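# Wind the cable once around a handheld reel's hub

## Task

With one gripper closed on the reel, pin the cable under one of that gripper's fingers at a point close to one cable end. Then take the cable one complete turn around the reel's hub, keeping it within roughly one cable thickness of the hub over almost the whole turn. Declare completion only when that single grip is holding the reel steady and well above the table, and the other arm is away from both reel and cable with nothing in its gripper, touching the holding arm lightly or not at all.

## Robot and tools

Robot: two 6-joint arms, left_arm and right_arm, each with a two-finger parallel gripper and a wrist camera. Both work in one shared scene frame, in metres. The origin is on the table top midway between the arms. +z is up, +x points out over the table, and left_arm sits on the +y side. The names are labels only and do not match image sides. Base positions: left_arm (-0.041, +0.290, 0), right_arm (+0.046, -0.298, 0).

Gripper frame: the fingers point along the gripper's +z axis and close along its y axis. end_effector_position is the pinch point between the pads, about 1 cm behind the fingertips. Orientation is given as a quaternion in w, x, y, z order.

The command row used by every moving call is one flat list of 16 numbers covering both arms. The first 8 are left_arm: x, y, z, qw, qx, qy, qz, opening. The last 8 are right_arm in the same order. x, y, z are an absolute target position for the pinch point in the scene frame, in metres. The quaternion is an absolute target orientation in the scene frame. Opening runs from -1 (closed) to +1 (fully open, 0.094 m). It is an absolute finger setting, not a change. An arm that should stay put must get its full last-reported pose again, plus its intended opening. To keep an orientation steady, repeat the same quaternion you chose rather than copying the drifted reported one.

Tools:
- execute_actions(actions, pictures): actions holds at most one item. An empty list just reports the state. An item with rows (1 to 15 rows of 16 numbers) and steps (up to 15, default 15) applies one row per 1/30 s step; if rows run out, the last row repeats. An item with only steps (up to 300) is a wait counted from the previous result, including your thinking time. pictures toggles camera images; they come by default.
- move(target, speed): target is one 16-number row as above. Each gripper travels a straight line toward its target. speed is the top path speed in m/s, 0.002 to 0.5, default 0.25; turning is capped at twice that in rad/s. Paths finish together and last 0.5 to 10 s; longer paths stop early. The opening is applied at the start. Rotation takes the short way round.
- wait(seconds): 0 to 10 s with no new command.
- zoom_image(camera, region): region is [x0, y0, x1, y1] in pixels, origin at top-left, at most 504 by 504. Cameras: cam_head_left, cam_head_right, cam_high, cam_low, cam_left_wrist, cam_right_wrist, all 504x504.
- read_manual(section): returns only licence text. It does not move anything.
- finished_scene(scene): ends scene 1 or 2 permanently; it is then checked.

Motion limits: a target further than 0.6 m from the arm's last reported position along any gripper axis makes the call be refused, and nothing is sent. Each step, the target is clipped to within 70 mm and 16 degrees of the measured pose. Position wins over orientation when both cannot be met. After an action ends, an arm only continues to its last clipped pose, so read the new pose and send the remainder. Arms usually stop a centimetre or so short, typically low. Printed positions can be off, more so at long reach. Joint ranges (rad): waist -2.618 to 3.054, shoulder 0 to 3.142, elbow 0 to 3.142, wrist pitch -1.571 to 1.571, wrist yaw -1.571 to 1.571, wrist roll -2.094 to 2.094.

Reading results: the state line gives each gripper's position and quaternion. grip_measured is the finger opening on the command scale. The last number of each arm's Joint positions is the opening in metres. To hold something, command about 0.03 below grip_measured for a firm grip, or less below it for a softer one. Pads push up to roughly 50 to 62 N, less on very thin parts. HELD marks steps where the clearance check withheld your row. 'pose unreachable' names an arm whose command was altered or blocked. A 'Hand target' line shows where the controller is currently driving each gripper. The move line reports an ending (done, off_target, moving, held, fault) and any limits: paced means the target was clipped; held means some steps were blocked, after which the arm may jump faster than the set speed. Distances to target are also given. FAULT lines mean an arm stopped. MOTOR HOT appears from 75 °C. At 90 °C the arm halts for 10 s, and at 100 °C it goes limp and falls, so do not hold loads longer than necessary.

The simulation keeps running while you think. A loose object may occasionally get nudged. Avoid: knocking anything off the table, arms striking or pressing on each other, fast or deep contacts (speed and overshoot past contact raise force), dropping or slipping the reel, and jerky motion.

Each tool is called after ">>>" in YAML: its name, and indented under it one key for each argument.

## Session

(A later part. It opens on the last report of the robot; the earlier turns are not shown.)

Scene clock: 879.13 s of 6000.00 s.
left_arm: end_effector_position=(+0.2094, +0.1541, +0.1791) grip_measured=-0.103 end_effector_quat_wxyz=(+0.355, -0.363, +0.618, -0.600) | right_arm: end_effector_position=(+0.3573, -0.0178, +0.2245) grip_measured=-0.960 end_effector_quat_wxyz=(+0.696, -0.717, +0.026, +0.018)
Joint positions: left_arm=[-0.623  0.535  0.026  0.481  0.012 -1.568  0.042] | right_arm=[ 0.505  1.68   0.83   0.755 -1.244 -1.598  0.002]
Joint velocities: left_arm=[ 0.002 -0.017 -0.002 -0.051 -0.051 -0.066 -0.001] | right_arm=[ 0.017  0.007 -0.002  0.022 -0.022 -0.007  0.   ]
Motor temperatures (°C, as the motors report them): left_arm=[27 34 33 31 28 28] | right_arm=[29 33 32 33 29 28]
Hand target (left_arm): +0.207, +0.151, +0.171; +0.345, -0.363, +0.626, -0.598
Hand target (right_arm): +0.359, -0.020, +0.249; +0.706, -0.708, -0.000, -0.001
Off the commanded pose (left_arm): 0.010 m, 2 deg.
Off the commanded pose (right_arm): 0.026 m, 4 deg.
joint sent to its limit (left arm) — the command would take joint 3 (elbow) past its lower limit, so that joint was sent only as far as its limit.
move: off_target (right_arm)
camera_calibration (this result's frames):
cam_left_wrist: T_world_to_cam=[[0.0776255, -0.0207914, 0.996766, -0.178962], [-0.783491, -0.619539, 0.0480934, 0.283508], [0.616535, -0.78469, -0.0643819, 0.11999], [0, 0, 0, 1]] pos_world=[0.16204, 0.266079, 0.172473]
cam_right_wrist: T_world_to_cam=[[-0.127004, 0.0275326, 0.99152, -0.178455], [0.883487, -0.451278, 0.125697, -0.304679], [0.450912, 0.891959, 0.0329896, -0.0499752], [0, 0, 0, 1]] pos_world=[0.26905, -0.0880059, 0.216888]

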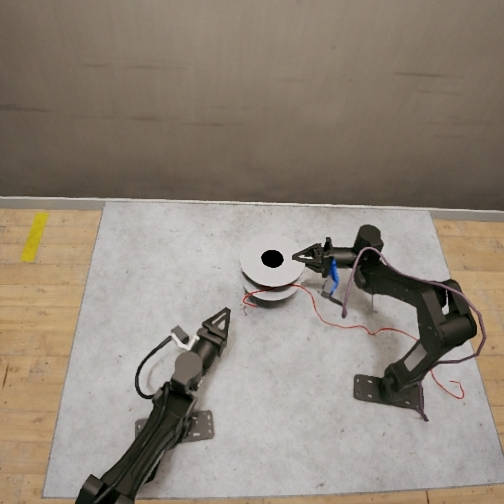

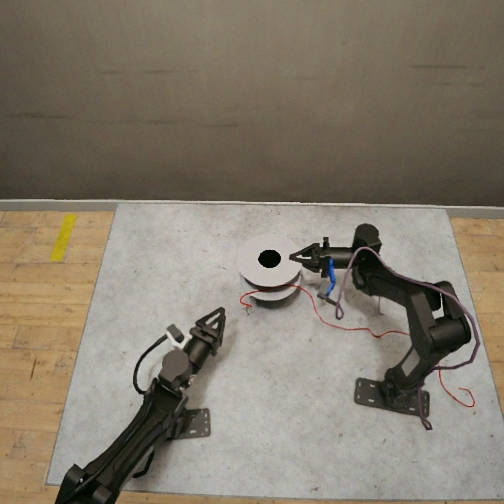

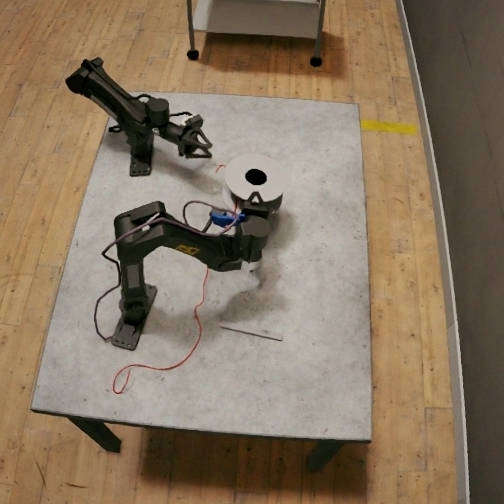

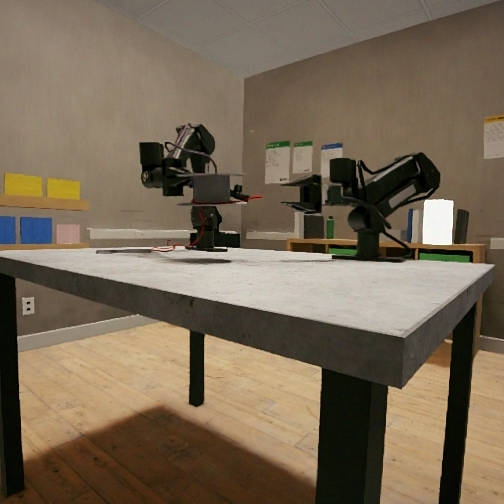

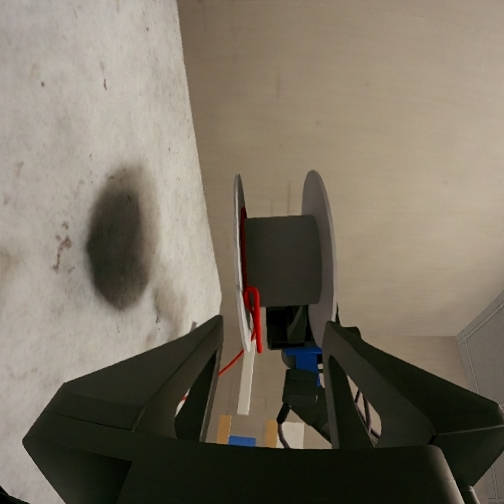

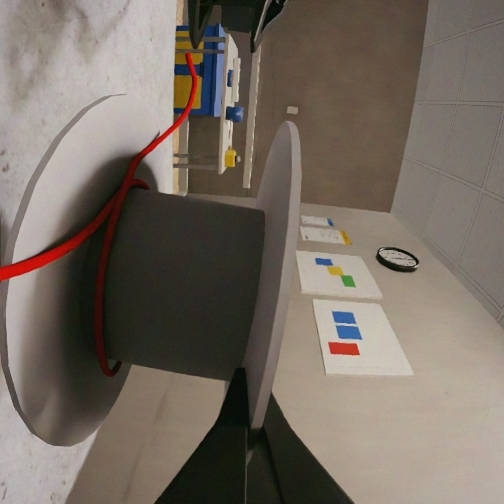

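>>> move:
  target: [0.235,0.115,0.165,0.354,-0.354,0.612,-0.612,-0.1,0.36,-0.02,0.25,0.707,-0.707,0,0,-0.99]
  speed: 0.08

>>> move:
  target: [0.28,0.088,0.17,0.354,-0.354,0.612,-0.612,-0.1,0.36,-0.02,0.25,0.707,-0.707,0,0,-0.99]
  speed: 0.05

>>> zoom_image:
  camera: "cam_head_left"
  region: [200,220,340,340]

Scene clock: 883.67 s of 6000.00 s.
left_arm: end_effector_position=(+0.2326, +0.1183, +0.1580) grip_measured=-0.103 end_effector_quat_wxyz=(+0.352, -0.359, +0.615, -0.607) | right_arm: end_effector_position=(+0.3573, -0.0178, +0.2245) grip_measured=-0.960 end_effector_quat_wxyz=(+0.696, -0.717, +0.026, +0.019)
Joint positions: left_arm=[-0.75   1.202  0.026  1.162 -0.102 -1.575  0.042] | right_arm=[ 0.505  1.68   0.83   0.755 -1.244 -1.598  0.002]
Joint velocities: left_arm=[ 0.002 -0.002 -0.017  0.051  0.066 -0.007  0.   ] | right_arm=[-0.007 -0.007  0.002  0.022 -0.007  0.022 -0.001]
Motor temperatures (°C, as the motors report them): left_arm=[27 34 33 31 28 28] | right_arm=[29 34 32 33 29 28]
Hand target (left_arm): +0.235, +0.114, +0.163; +0.354, -0.354, +0.612, -0.612
Hand target (right_arm): +0.359, -0.020, +0.249; +0.706, -0.708, +0.000, -0.000
Off the commanded pose (left_arm): 0.008 m, 1 deg.
Off the commanded pose (right_arm): 0.026 m, 4 deg.
move: off_target (right_arm)
camera_calibration (this result's frames):
cam_left_wrist: T_world_to_cam=[[0.0683875, -0.0104608, 0.997604, -0.159677], [-0.791579, -0.609188, 0.0478762, 0.28121], [0.607228, -0.792957, -0.0499414, 0.0771096], [0, 0, 0, 1]] pos_world=[0.186697, 0.230784, 0.149682]
cam_right_wrist: T_world_to_cam=[[-0.125888, 0.027646, 0.991659, -0.178836], [0.883617, -0.451284, 0.124754, -0.304505], [0.450969, 0.891952, 0.0323828, -0.0498547], [0, 0, 0, 1]] pos_world=[0.269035, -0.0880061, 0.216947]

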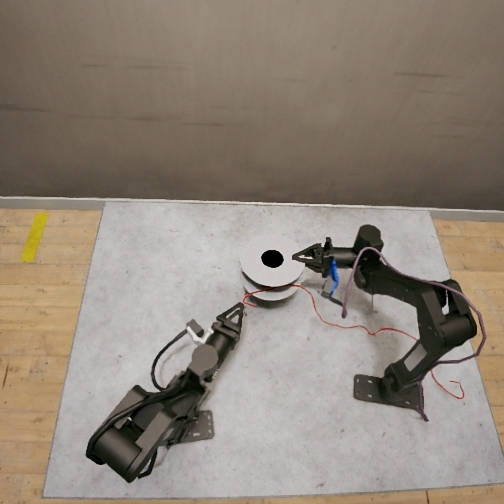

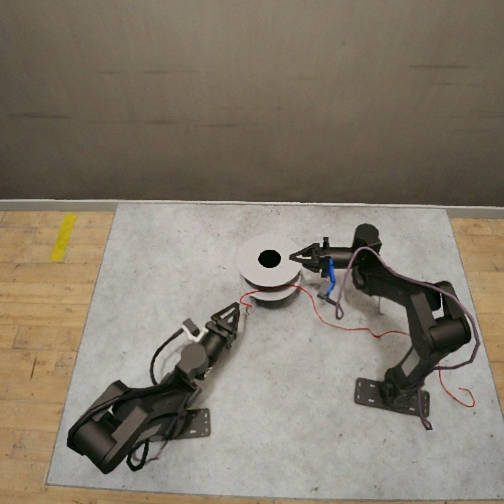

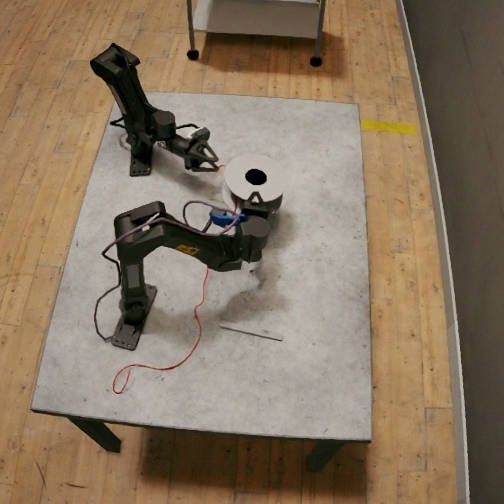

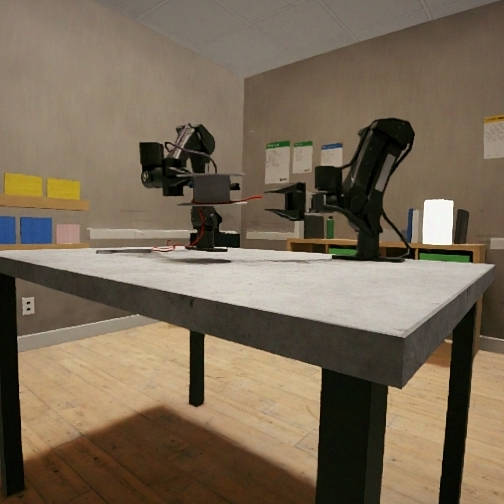

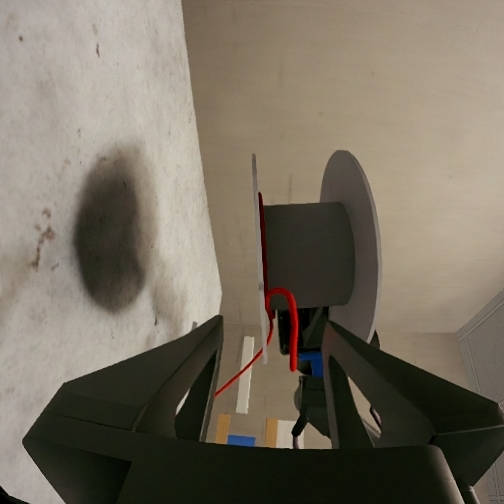

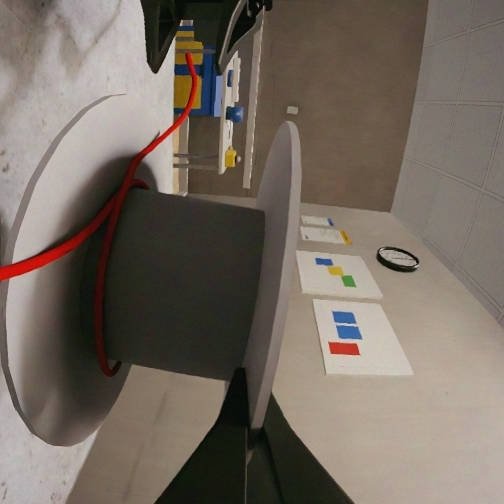

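Scene clock: 885.13 s of 6000.00 s.
left_arm: end_effector_position=(+0.2715, +0.0883, +0.1615) grip_measured=-0.103 end_effector_quat_wxyz=(+0.347, -0.357, +0.620, -0.607) | right_arm: end_effector_position=(+0.3573, -0.0178, +0.2243) grip_measured=-0.960 end_effector_quat_wxyz=(+0.696, -0.717, +0.026, +0.019)
Joint positions: left_arm=[-0.75   1.454  0.204  1.228 -0.091 -1.575  0.042] | right_arm=[ 0.505  1.68   0.83   0.754 -1.244 -1.598  0.002]
Joint velocities: left_arm=[ 0.007 -0.002 -0.002 -0.007 -0.022 -0.095  0.   ] | right_arm=[-0.002 -0.017 -0.002 -0.022 -0.022  0.037  0.001]
Motor temperatures (°C, as the motors report them): left_arm=[27 34 33 32 28 28] | right_arm=[29 34 32 33 29 28]
Hand target (left_arm): +0.279, +0.087, +0.169; +0.354, -0.354, +0.612, -0.612
Hand target (right_arm): +0.359, -0.020, +0.249; +0.706, -0.708, +0.000, -0.000
Off the commanded pose (left_arm): 0.012 m, 1 deg.
Off the commanded pose (right_arm): 0.026 m, 4 deg.
move: off_target (left_arm, right_arm)
camera_calibration (this result's frames):
cam_left_wrist: T_world_to_cam=[[0.0745578, -0.0154833, 0.997096, -0.167315], [-0.79773, -0.600911, 0.0503191, 0.294017], [0.598387, -0.799166, -0.0571541, 0.033986], [0, 0, 0, 1]] pos_world=[0.226684, 0.201248, 0.153977]
cam_right_wrist: T_world_to_cam=[[-0.125566, 0.0280028, 0.99169, -0.178809], [0.883668, -0.451218, 0.12463, -0.304466], [0.450959, 0.891974, 0.0319126, -0.0497304], [0, 0, 0, 1]] pos_world=[0.269021, -0.0880153, 0.216855]

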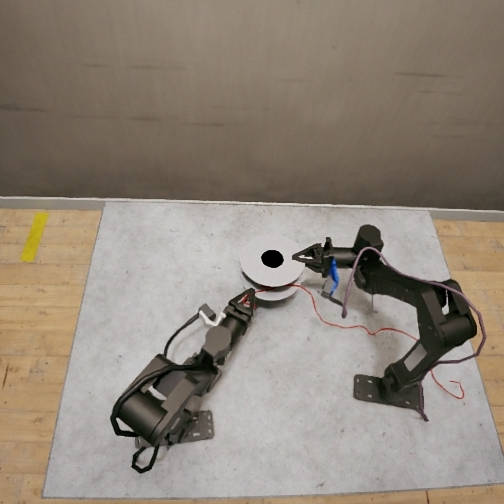

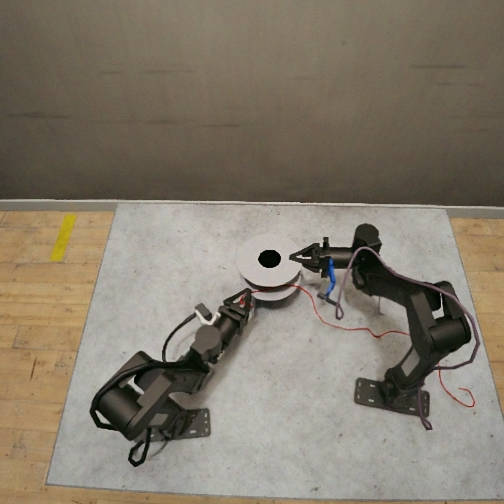

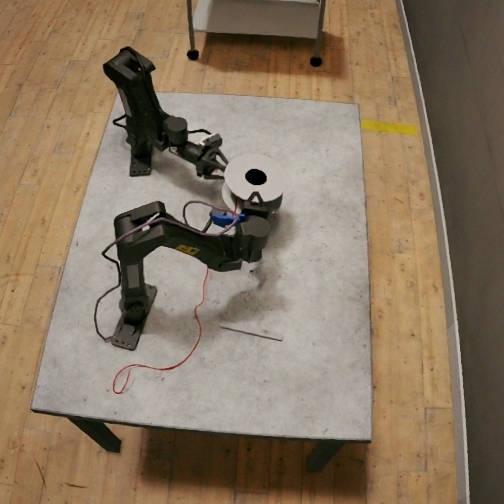

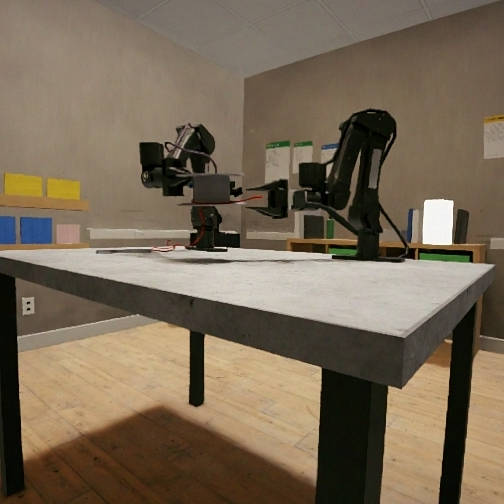

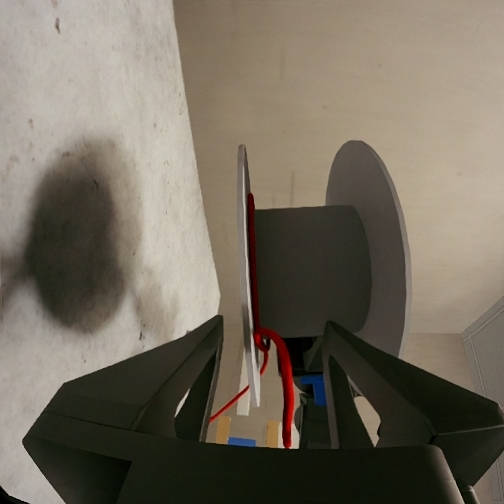

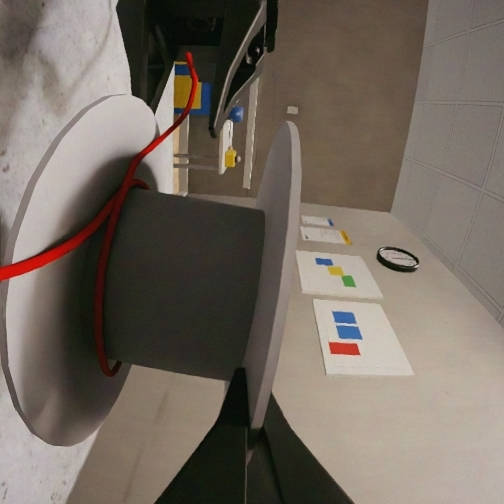

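Region (200, 220, 340, 340) of cam_head_left's 504x504 image, scaled by 3.600, with more detail than that image has; it fills the top 432 rows of this view, and the rest is white.

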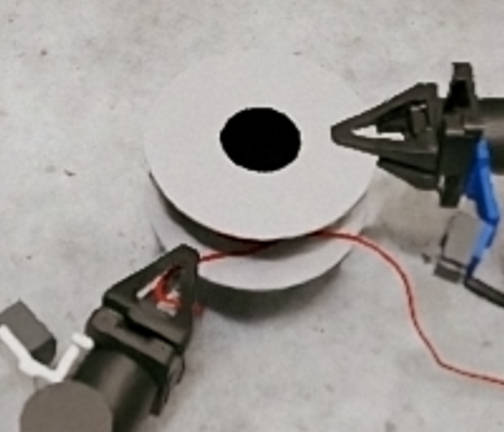

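Advance and lower slightly, then close.

>>> move:
  target: [0.296,0.072,0.163,0.354,-0.354,0.612,-0.612,-0.3,0.36,-0.02,0.25,0.707,-0.707,0,0,-0.99]
  speed: 0.04

>>> move:
  target: [0.296,0.072,0.163,0.354,-0.354,0.612,-0.612,-0.93,0.36,-0.02,0.25,0.707,-0.707,0,0,-0.99]

>>> zoom_image:
  camera: "cam_head_left"
  region: [200,220,340,340]

Scene clock: 889.53 s of 6000.00 s.
left_arm: end_effector_position=(+0.2898, +0.0760, +0.1552) grip_measured=-0.297 end_effector_quat_wxyz=(+0.348, -0.358, +0.619, -0.606) | right_arm: end_effector_position=(+0.3572, -0.0178, +0.2242) grip_measured=-0.960 end_effector_quat_wxyz=(+0.696, -0.718, +0.026, +0.019)
Joint positions: left_arm=[-0.75   1.589  0.277  1.288 -0.095 -1.576  0.033] | right_arm=[ 0.505  1.68   0.83   0.753 -1.244 -1.599  0.002]
Joint velocities: left_arm=[ 0.007 -0.007  0.007  0.007 -0.037  0.007  0.   ] | right_arm=[ 0.017 -0.012 -0.002 -0.081  0.007 -0.051  0.001]
Motor temperatures (°C, as the motors report them): left_arm=[27 34 34 32 28 28] | right_arm=[29 34 33 33 29 28]
Hand target (left_arm): +0.295, +0.072, +0.163; +0.354, -0.354, +0.612, -0.612
Hand target (right_arm): +0.359, -0.020, +0.249; +0.706, -0.708, -0.000, -0.000
Off the commanded pose (left_arm): 0.011 m, 1 deg.
Off the commanded pose (right_arm): 0.026 m, 4 deg.
move: off_target (left_arm, right_arm)
camera_calibration (this result's frames):
cam_left_wrist: T_world_to_cam=[[0.075686, -0.015602, 0.99701, -0.162882], [-0.795373, -0.603977, 0.0509277, 0.301045], [0.601376, -0.796849, -0.058122, 0.0119827], [0, 0, 0, 1]] pos_world=[0.244565, 0.188831, 0.14776]
cam_right_wrist: T_world_to_cam=[[-0.125225, 0.02824, 0.991726, -0.178839], [0.883716, -0.451178, 0.124435, -0.30442], [0.450959, 0.891987, 0.0315428, -0.0496376], [0, 0, 0, 1]] pos_world=[0.26901, -0.0880211, 0.216806]

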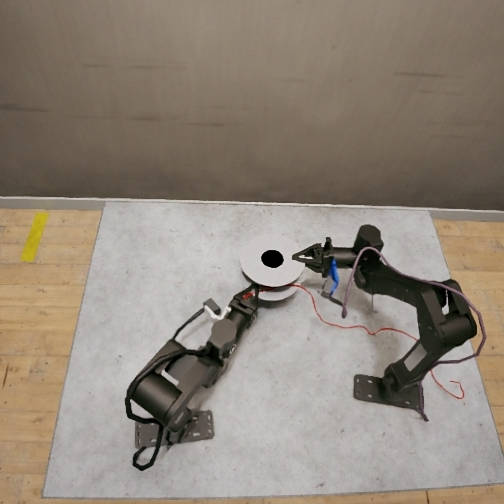

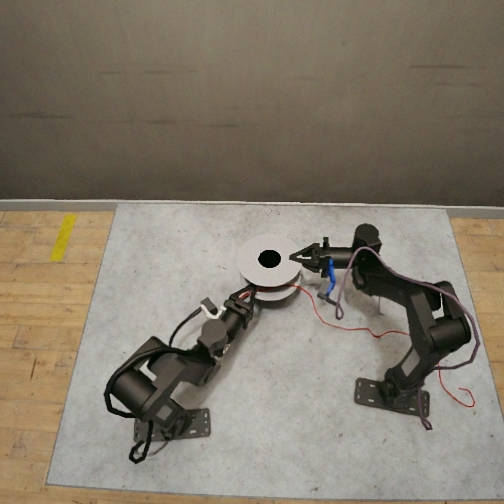

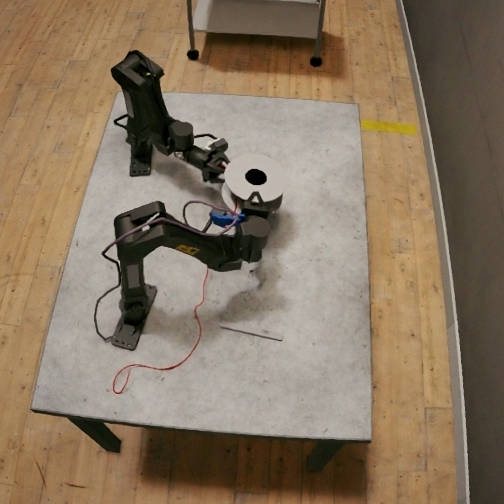

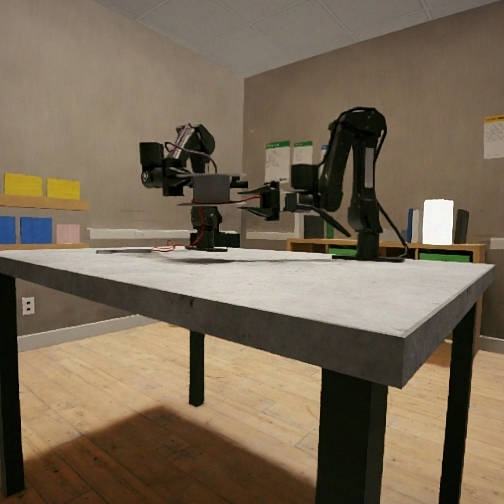

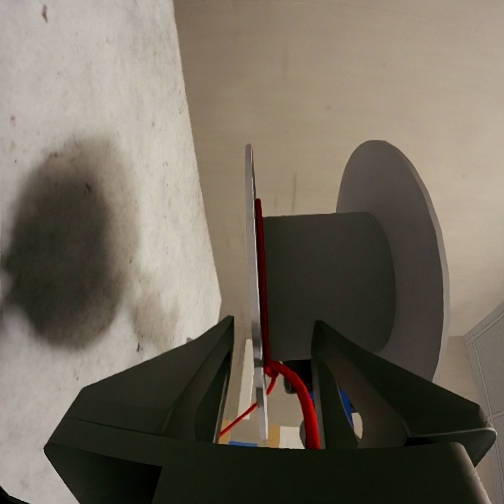

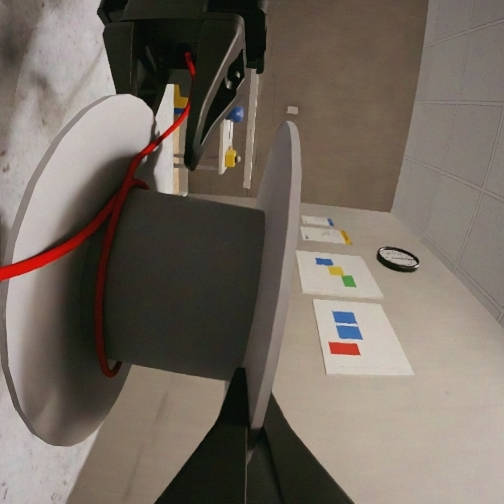

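Scene clock: 890.23 s of 6000.00 s.
left_arm: end_effector_position=(+0.2903, +0.0770, +0.1535) grip_measured=-0.887 end_effector_quat_wxyz=(+0.335, -0.375, +0.612, -0.610) | right_arm: end_effector_position=(+0.3552, -0.0177, +0.2286) grip_measured=-0.960 end_effector_quat_wxyz=(+0.700, -0.714, +0.004, +0.006)
Joint positions: left_arm=[-0.75   1.589  0.277  1.282 -0.101 -1.622  0.005] | right_arm=[ 0.505  1.68   0.83   0.786 -1.257 -1.619  0.002]
Joint velocities: left_arm=[-0.022 -0.002  0.002 -0.007  0.095 -0.022 -0.   ] | right_arm=[ 0.012 -0.017 -0.007  0.022 -0.081 -0.037  0.001]
Motor temperatures (°C, as the motors report them): left_arm=[27 34 34 32 28 28] | right_arm=[29 34 33 33 29 28]
Hand target (left_arm): +0.296, +0.072, +0.163; +0.354, -0.354, +0.612, -0.612
Hand target (right_arm): +0.359, -0.020, +0.250; +0.707, -0.708, -0.000, -0.000
Off the commanded pose (left_arm): 0.012 m, 3 deg.
Off the commanded pose (right_arm): 0.022 m, 1 deg.
move: off_target (left_arm, right_arm)
camera_calibration (this result's frames):
cam_left_wrist: T_world_to_cam=[[0.104044, 0.0207844, 0.994355, -0.171792], [-0.788841, -0.607174, 0.0952316, 0.293675], [0.605727, -0.794297, -0.0467774, 0.00913546], [0, 0, 0, 1]] pos_world=[0.244003, 0.189139, 0.143283]
cam_right_wrist: T_world_to_cam=[[-0.175609, 0.0151379, 0.984344, -0.164028], [0.88256, -0.440588, 0.164227, -0.31159], [0.436176, 0.897582, 0.0640113, -0.0510256], [0, 0, 0, 1]] pos_world=[0.268448, -0.0890001, 0.215897]

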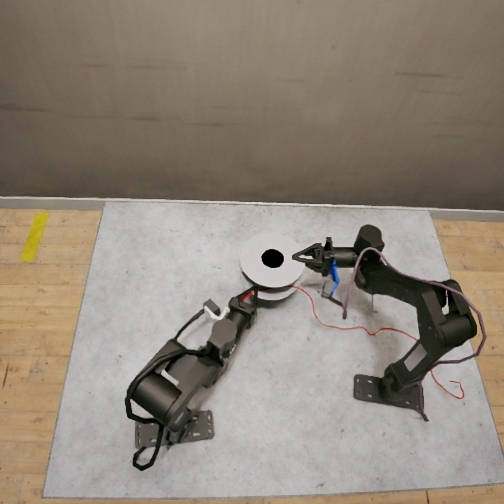

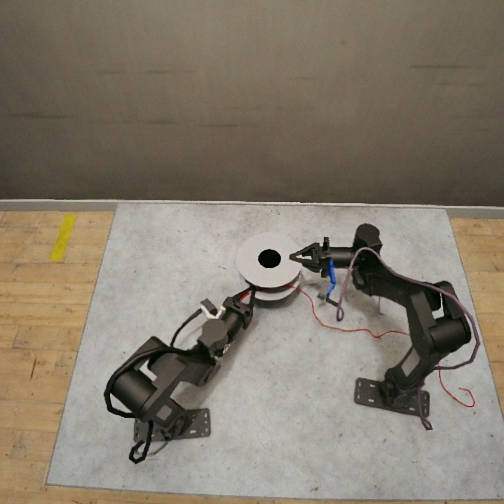

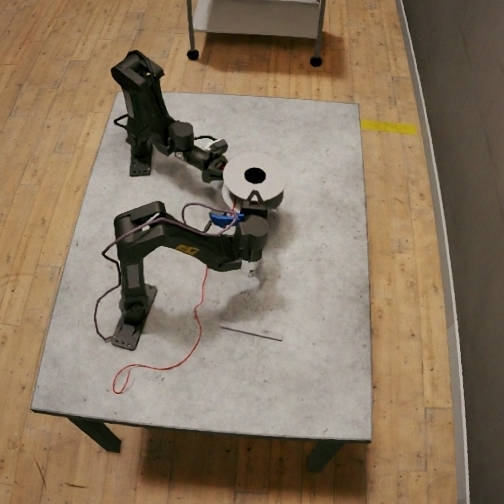

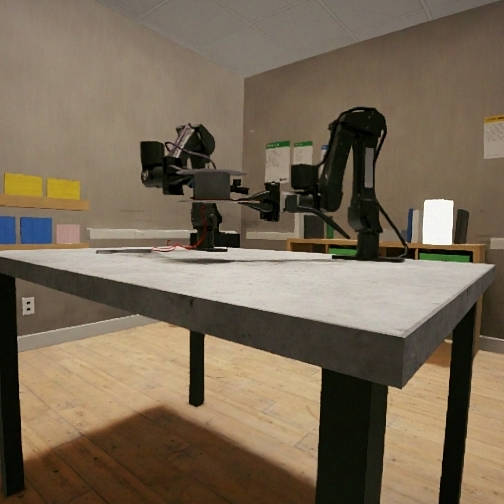

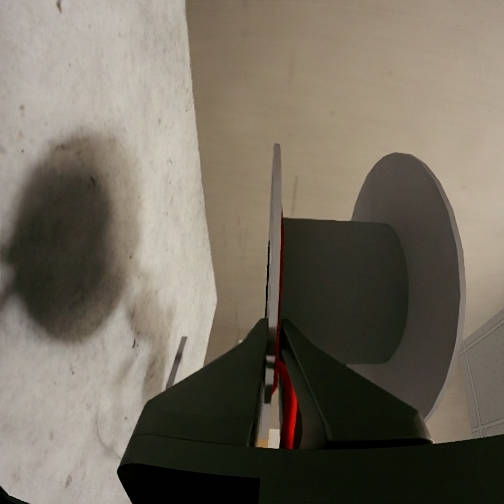

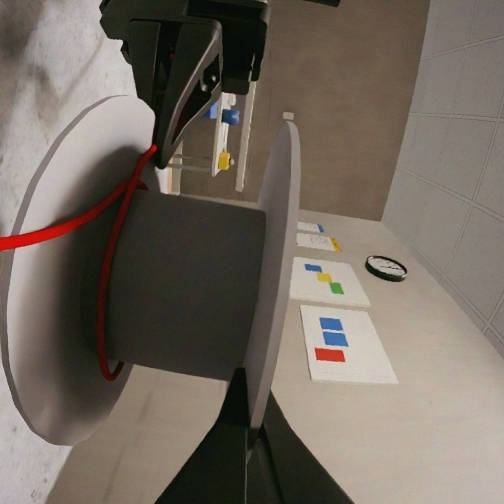

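Region (200, 220, 340, 340) of cam_head_left's 504x504 image, scaled by 3.600, with more detail than that image has; it fills the top 432 rows of this view, and the rest is white.

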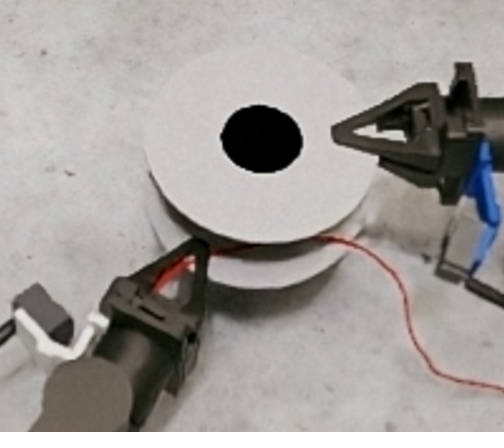

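>>> move:
  target: [0.296,0.072,0.163,0.354,-0.354,0.612,-0.612,-0.93,0.36,-0.02,0.25,0.707,-0.707,0,0,-0.4]

>>> move:
  target: [0.296,0.072,0.163,0.354,-0.354,0.612,-0.612,-0.93,0.36,-0.13,0.25,0.707,-0.707,0,0,-0.4]
  speed: 0.1

>>> move:
  target: [0.28,0.12,0.36,0.25,0.25,0.933,-0.067,-0.93,0.30,-0.2,0.2,0.43,-0.56,0.56,0.43,0.3]
  speed: 0.12

Scene clock: 897.47 s of 6000.00 s.
left_arm: end_effector_position=(+0.2906, +0.0779, +0.1485) grip_measured=-0.892 end_effector_quat_wxyz=(+0.340, -0.373, +0.621, -0.599) | right_arm: end_effector_position=(+0.3557, -0.0173, +0.2315) grip_measured=-0.403 end_effector_quat_wxyz=(+0.701, -0.713, +0.007, +0.011)
Joint positions: left_arm=[-0.75   1.589  0.277  1.261 -0.106 -1.6    0.005] | right_arm=[ 0.505  1.68   0.837  0.791 -1.26  -1.594  0.028]
Joint velocities: left_arm=[ 0.002  0.007 -0.012  0.051 -0.051  0.081  0.001] | right_arm=[-0.007 -0.012  0.002 -0.066 -0.051 -0.022  0.001]
Motor temperatures (°C, as the motors report them): left_arm=[27 34 34 33 28 28] | right_arm=[29 34 33 33 29 28]
Hand target (left_arm): +0.295, +0.072, +0.163; +0.354, -0.355, +0.612, -0.612
Hand target (right_arm): +0.359, -0.020, +0.250; +0.707, -0.707, -0.000, -0.000
Off the commanded pose (left_arm): 0.017 m, 3 deg.
Off the commanded pose (right_arm): 0.019 m, 2 deg.
After step 180, 0.53 s passed at rest.
move: off_target (left_arm, right_arm)
camera_calibration (this result's frames):
cam_left_wrist: T_world_to_cam=[[0.109599, -0.00940833, 0.993931, -0.166067], [-0.78586, -0.613096, 0.0808518, 0.296632], [0.608615, -0.789952, -0.0745882, 0.012398], [0, 0, 0, 1]] pos_world=[0.243767, 0.190096, 0.142001]
cam_right_wrist: T_world_to_cam=[[-0.16297, 0.010984, 0.98657, -0.171948], [0.885569, -0.43922, 0.151175, -0.310441], [0.434982, 0.898312, 0.0618524, -0.0508174], [0, 0, 0, 1]] pos_world=[0.268999, -0.0888134, 0.219713]

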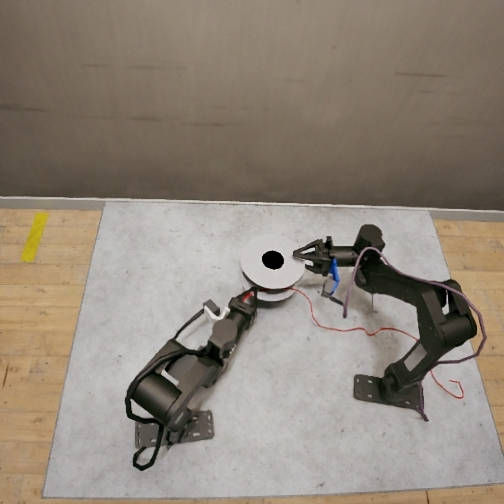

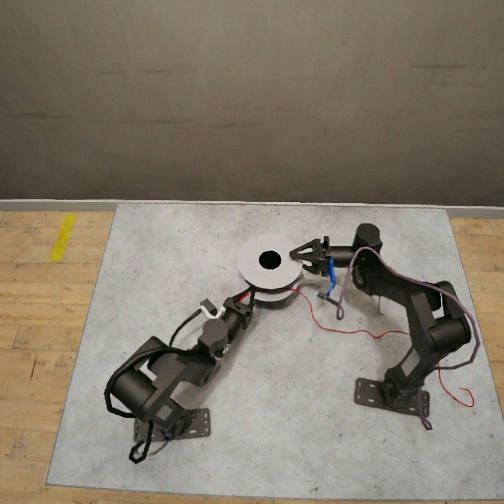

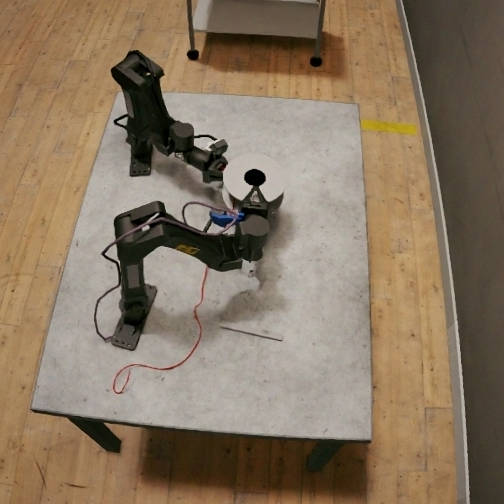

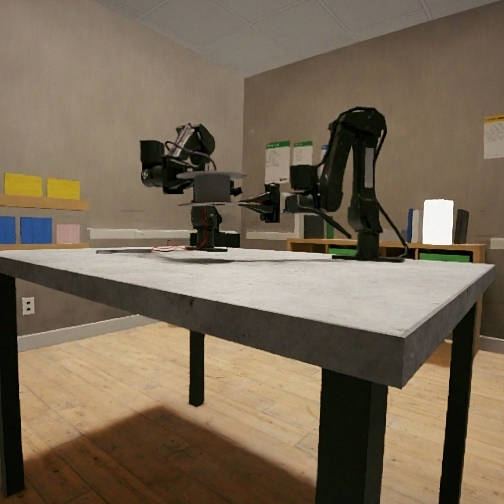

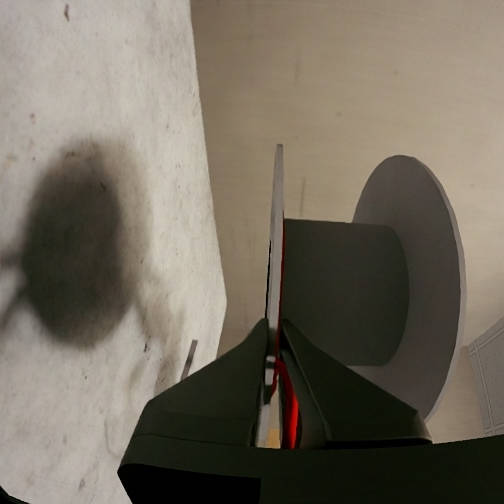

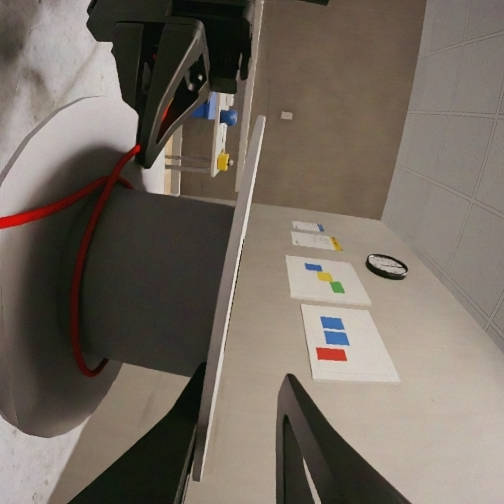

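Scene clock: 899.03 s of 6000.00 s.
left_arm: end_effector_position=(+0.2889, +0.0767, +0.1371) grip_measured=-0.892 end_effector_quat_wxyz=(+0.337, -0.369, +0.642, -0.582) | right_arm: end_effector_position=(+0.3660, -0.1272, +0.2498) grip_measured=-0.402 end_effector_quat_wxyz=(+0.706, -0.707, +0.002, -0.029)
Joint positions: left_arm=[-0.75   1.589  0.277  1.215 -0.095 -1.577  0.005] | right_arm=[ 0.163  1.594  0.805  0.772 -1.552 -1.626  0.028]
Joint velocities: left_arm=[-0.002 -0.017  0.002 -0.037 -0.037  0.007 -0.   ] | right_arm=[-0.007  0.012  0.002 -0.022  0.007 -0.037  0.   ]
Motor temperatures (°C, as the motors report them): left_arm=[27 34 34 34 28 28] | right_arm=[29 34 33 33 29 28]
Hand target (left_arm): +0.295, +0.073, +0.163; +0.354, -0.354, +0.613, -0.611
Hand target (right_arm): +0.360, -0.129, +0.248; +0.707, -0.707, +0.013, -0.014
Off the commanded pose (left_arm): 0.027 m, 6 deg.
Off the commanded pose (right_arm): 0.007 m, 3 deg.
joint sent to its limit (right arm) — the command would take joint 5 (wrist yaw) past its lower limit, so that joint was sent only as far as its limit.
move: off_target (left_arm, right_arm)
camera_calibration (this result's frames):
cam_left_wrist: T_world_to_cam=[[0.135481, -0.0568958, 0.989145, -0.157728], [-0.791585, -0.606619, 0.0735284, 0.297656], [0.595851, -0.792954, -0.127223, 0.0227372], [0, 0, 0, 1]] pos_world=[0.243441, 0.189619, 0.137023]
cam_right_wrist: T_world_to_cam=[[-0.22587, 0.00674596, 0.974134, -0.161529], [0.850978, -0.485351, 0.200675, -0.376088], [0.47415, 0.874294, 0.103885, 0.014383], [0, 0, 0, 1]] pos_world=[0.276739, -0.19402, 0.231328]

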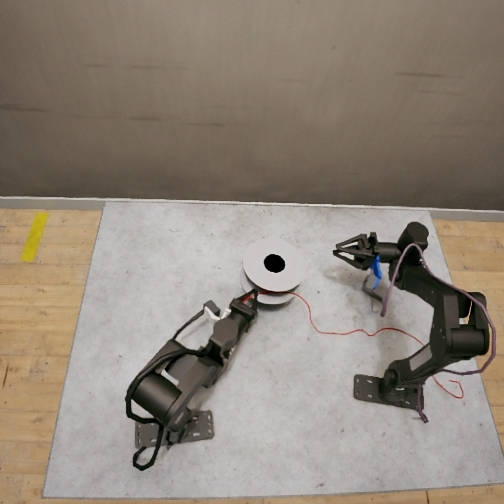

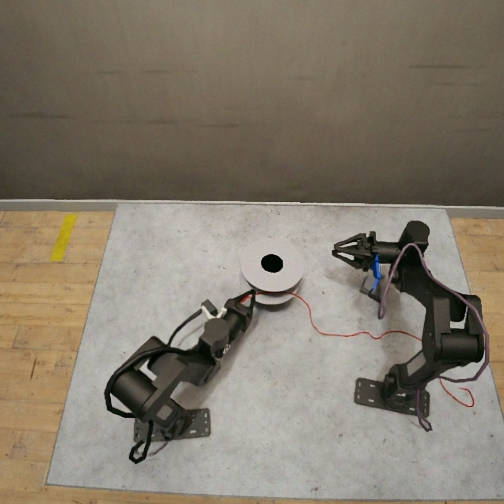

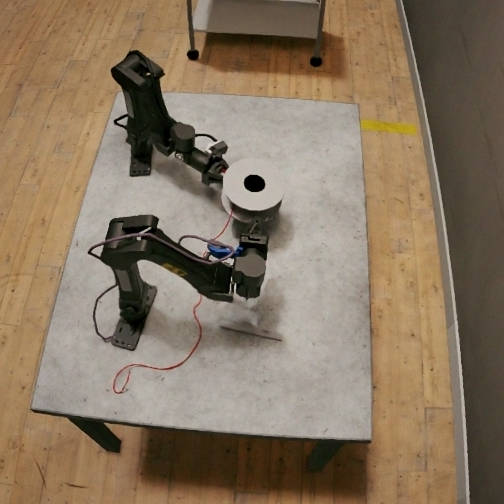

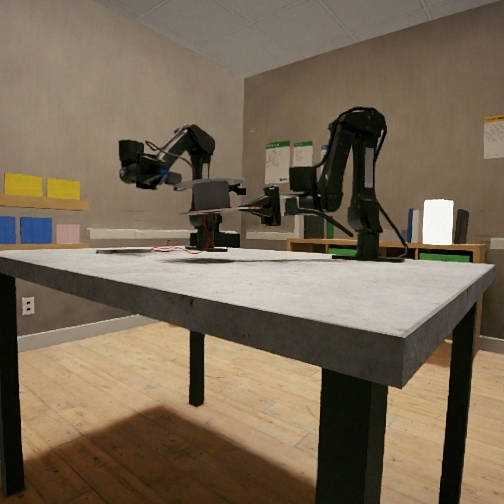

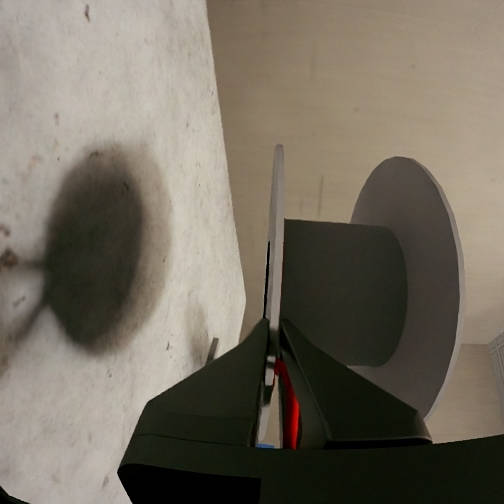

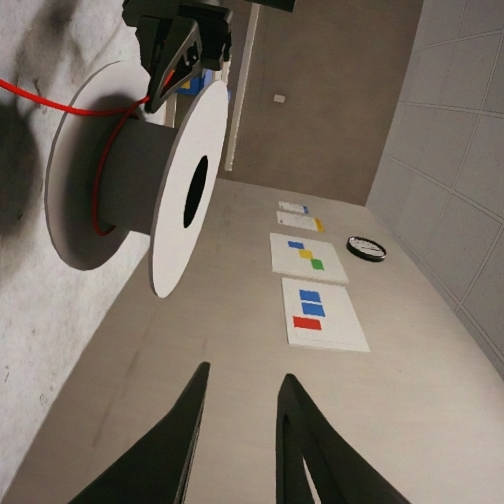

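Scene clock: 907.17 s of 6000.00 s.
left_arm: end_effector_position=(+0.2816, +0.1247, +0.3455) grip_measured=-0.891 end_effector_quat_wxyz=(+0.259, +0.238, +0.933, -0.069) | right_arm: end_effector_position=(+0.3073, -0.1989, +0.1976) grip_measured=+0.297 end_effector_quat_wxyz=(+0.596, -0.437, +0.561, +0.374)
Joint positions: left_arm=[-0.594  1.705  2.249 -1.572  0.024  0.029  0.005] | right_arm=[-0.145  1.253  0.48   0.141 -1.553 -0.734  0.061]
Joint velocities: left_arm=[-0.022 -0.012 -0.022 -0.066  0.037 -0.007  0.   ] | right_arm=[-0.012  0.007 -0.002 -0.022 -0.022 -0.007  0.   ]
Motor temperatures (°C, as the motors report them): left_arm=[27 34 34 34 28 28] | right_arm=[29 33 32 32 29 28]
Hand target (left_arm): +0.279, +0.121, +0.359; +0.278, +0.243, +0.926, -0.076
Hand target (right_arm): +0.302, -0.199, +0.198; +0.592, -0.426, +0.566, +0.385
Off the commanded pose (left_arm): 0.015 m, 2 deg.
Off the commanded pose (right_arm): 0.008 m, 25 deg; orientation clipped at the last step of the last action.
joint sent to its limit (left arm) — the command would take joint 4 (wrist pitch) past its lower limit, so that joint was sent only as far as its limit.
joint sent to its limit (right arm) — the command would take joint 5 (wrist yaw) past its lower limit, so that joint was sent only as far as its limit.
move: off_target (left_arm, right_arm); limits=paced
camera_calibration (this result's frames):
cam_left_wrist: T_world_to_cam=[[-0.441623, -0.896837, -0.0255679, 0.25773], [-0.886062, 0.440439, -0.144592, 0.277111], [0.140936, -0.0412002, -0.989161, 0.42385], [0, 0, 0, 1]] pos_world=[0.299621, 0.126554, 0.465914]
cam_right_wrist: T_world_to_cam=[[0.900247, -0.32793, 0.286387, -0.400212], [0.083609, -0.51533, -0.852904, 0.0875674], [0.427276, 0.791768, -0.436506, 0.215143], [0, 0, 0, 1]] pos_world=[0.261042, -0.256459, 0.283213]

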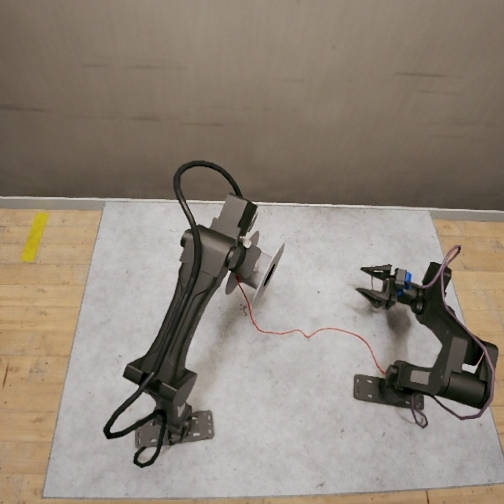

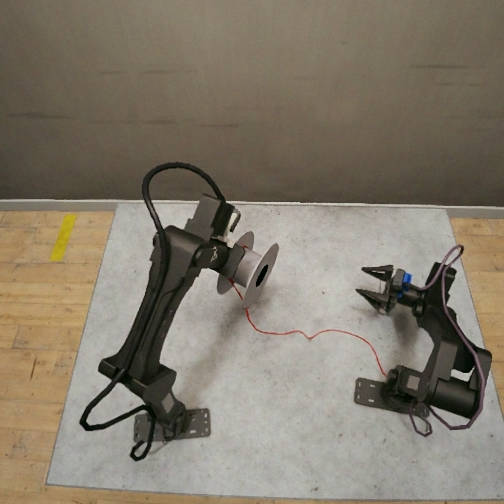

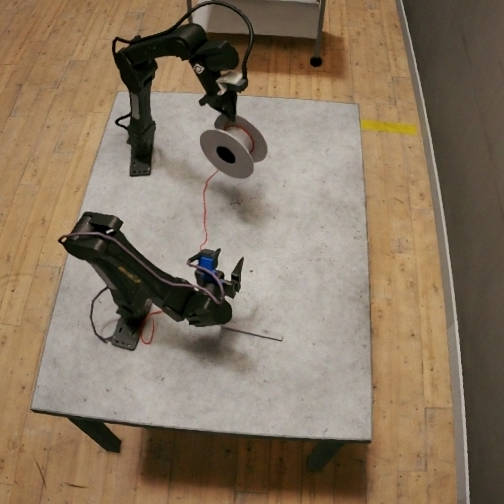

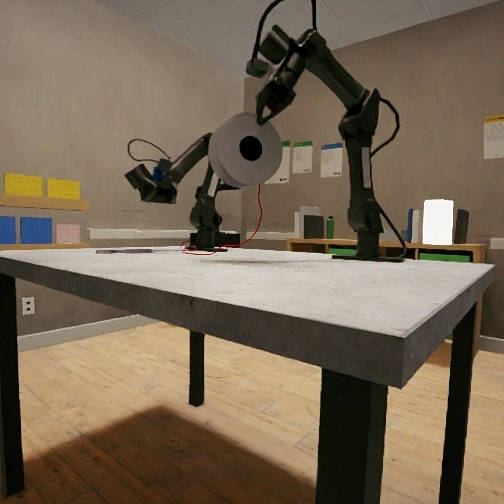

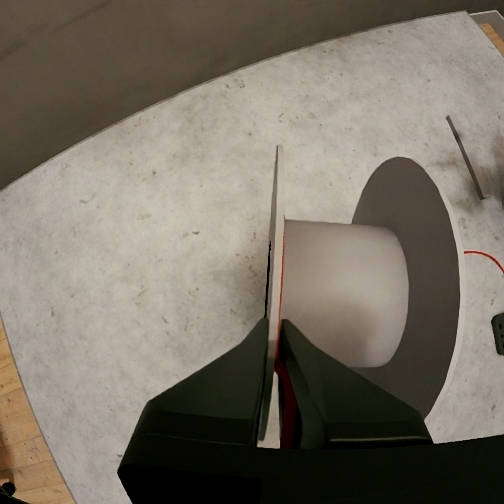

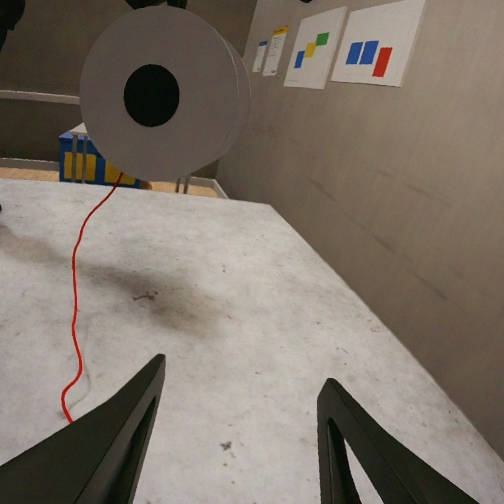

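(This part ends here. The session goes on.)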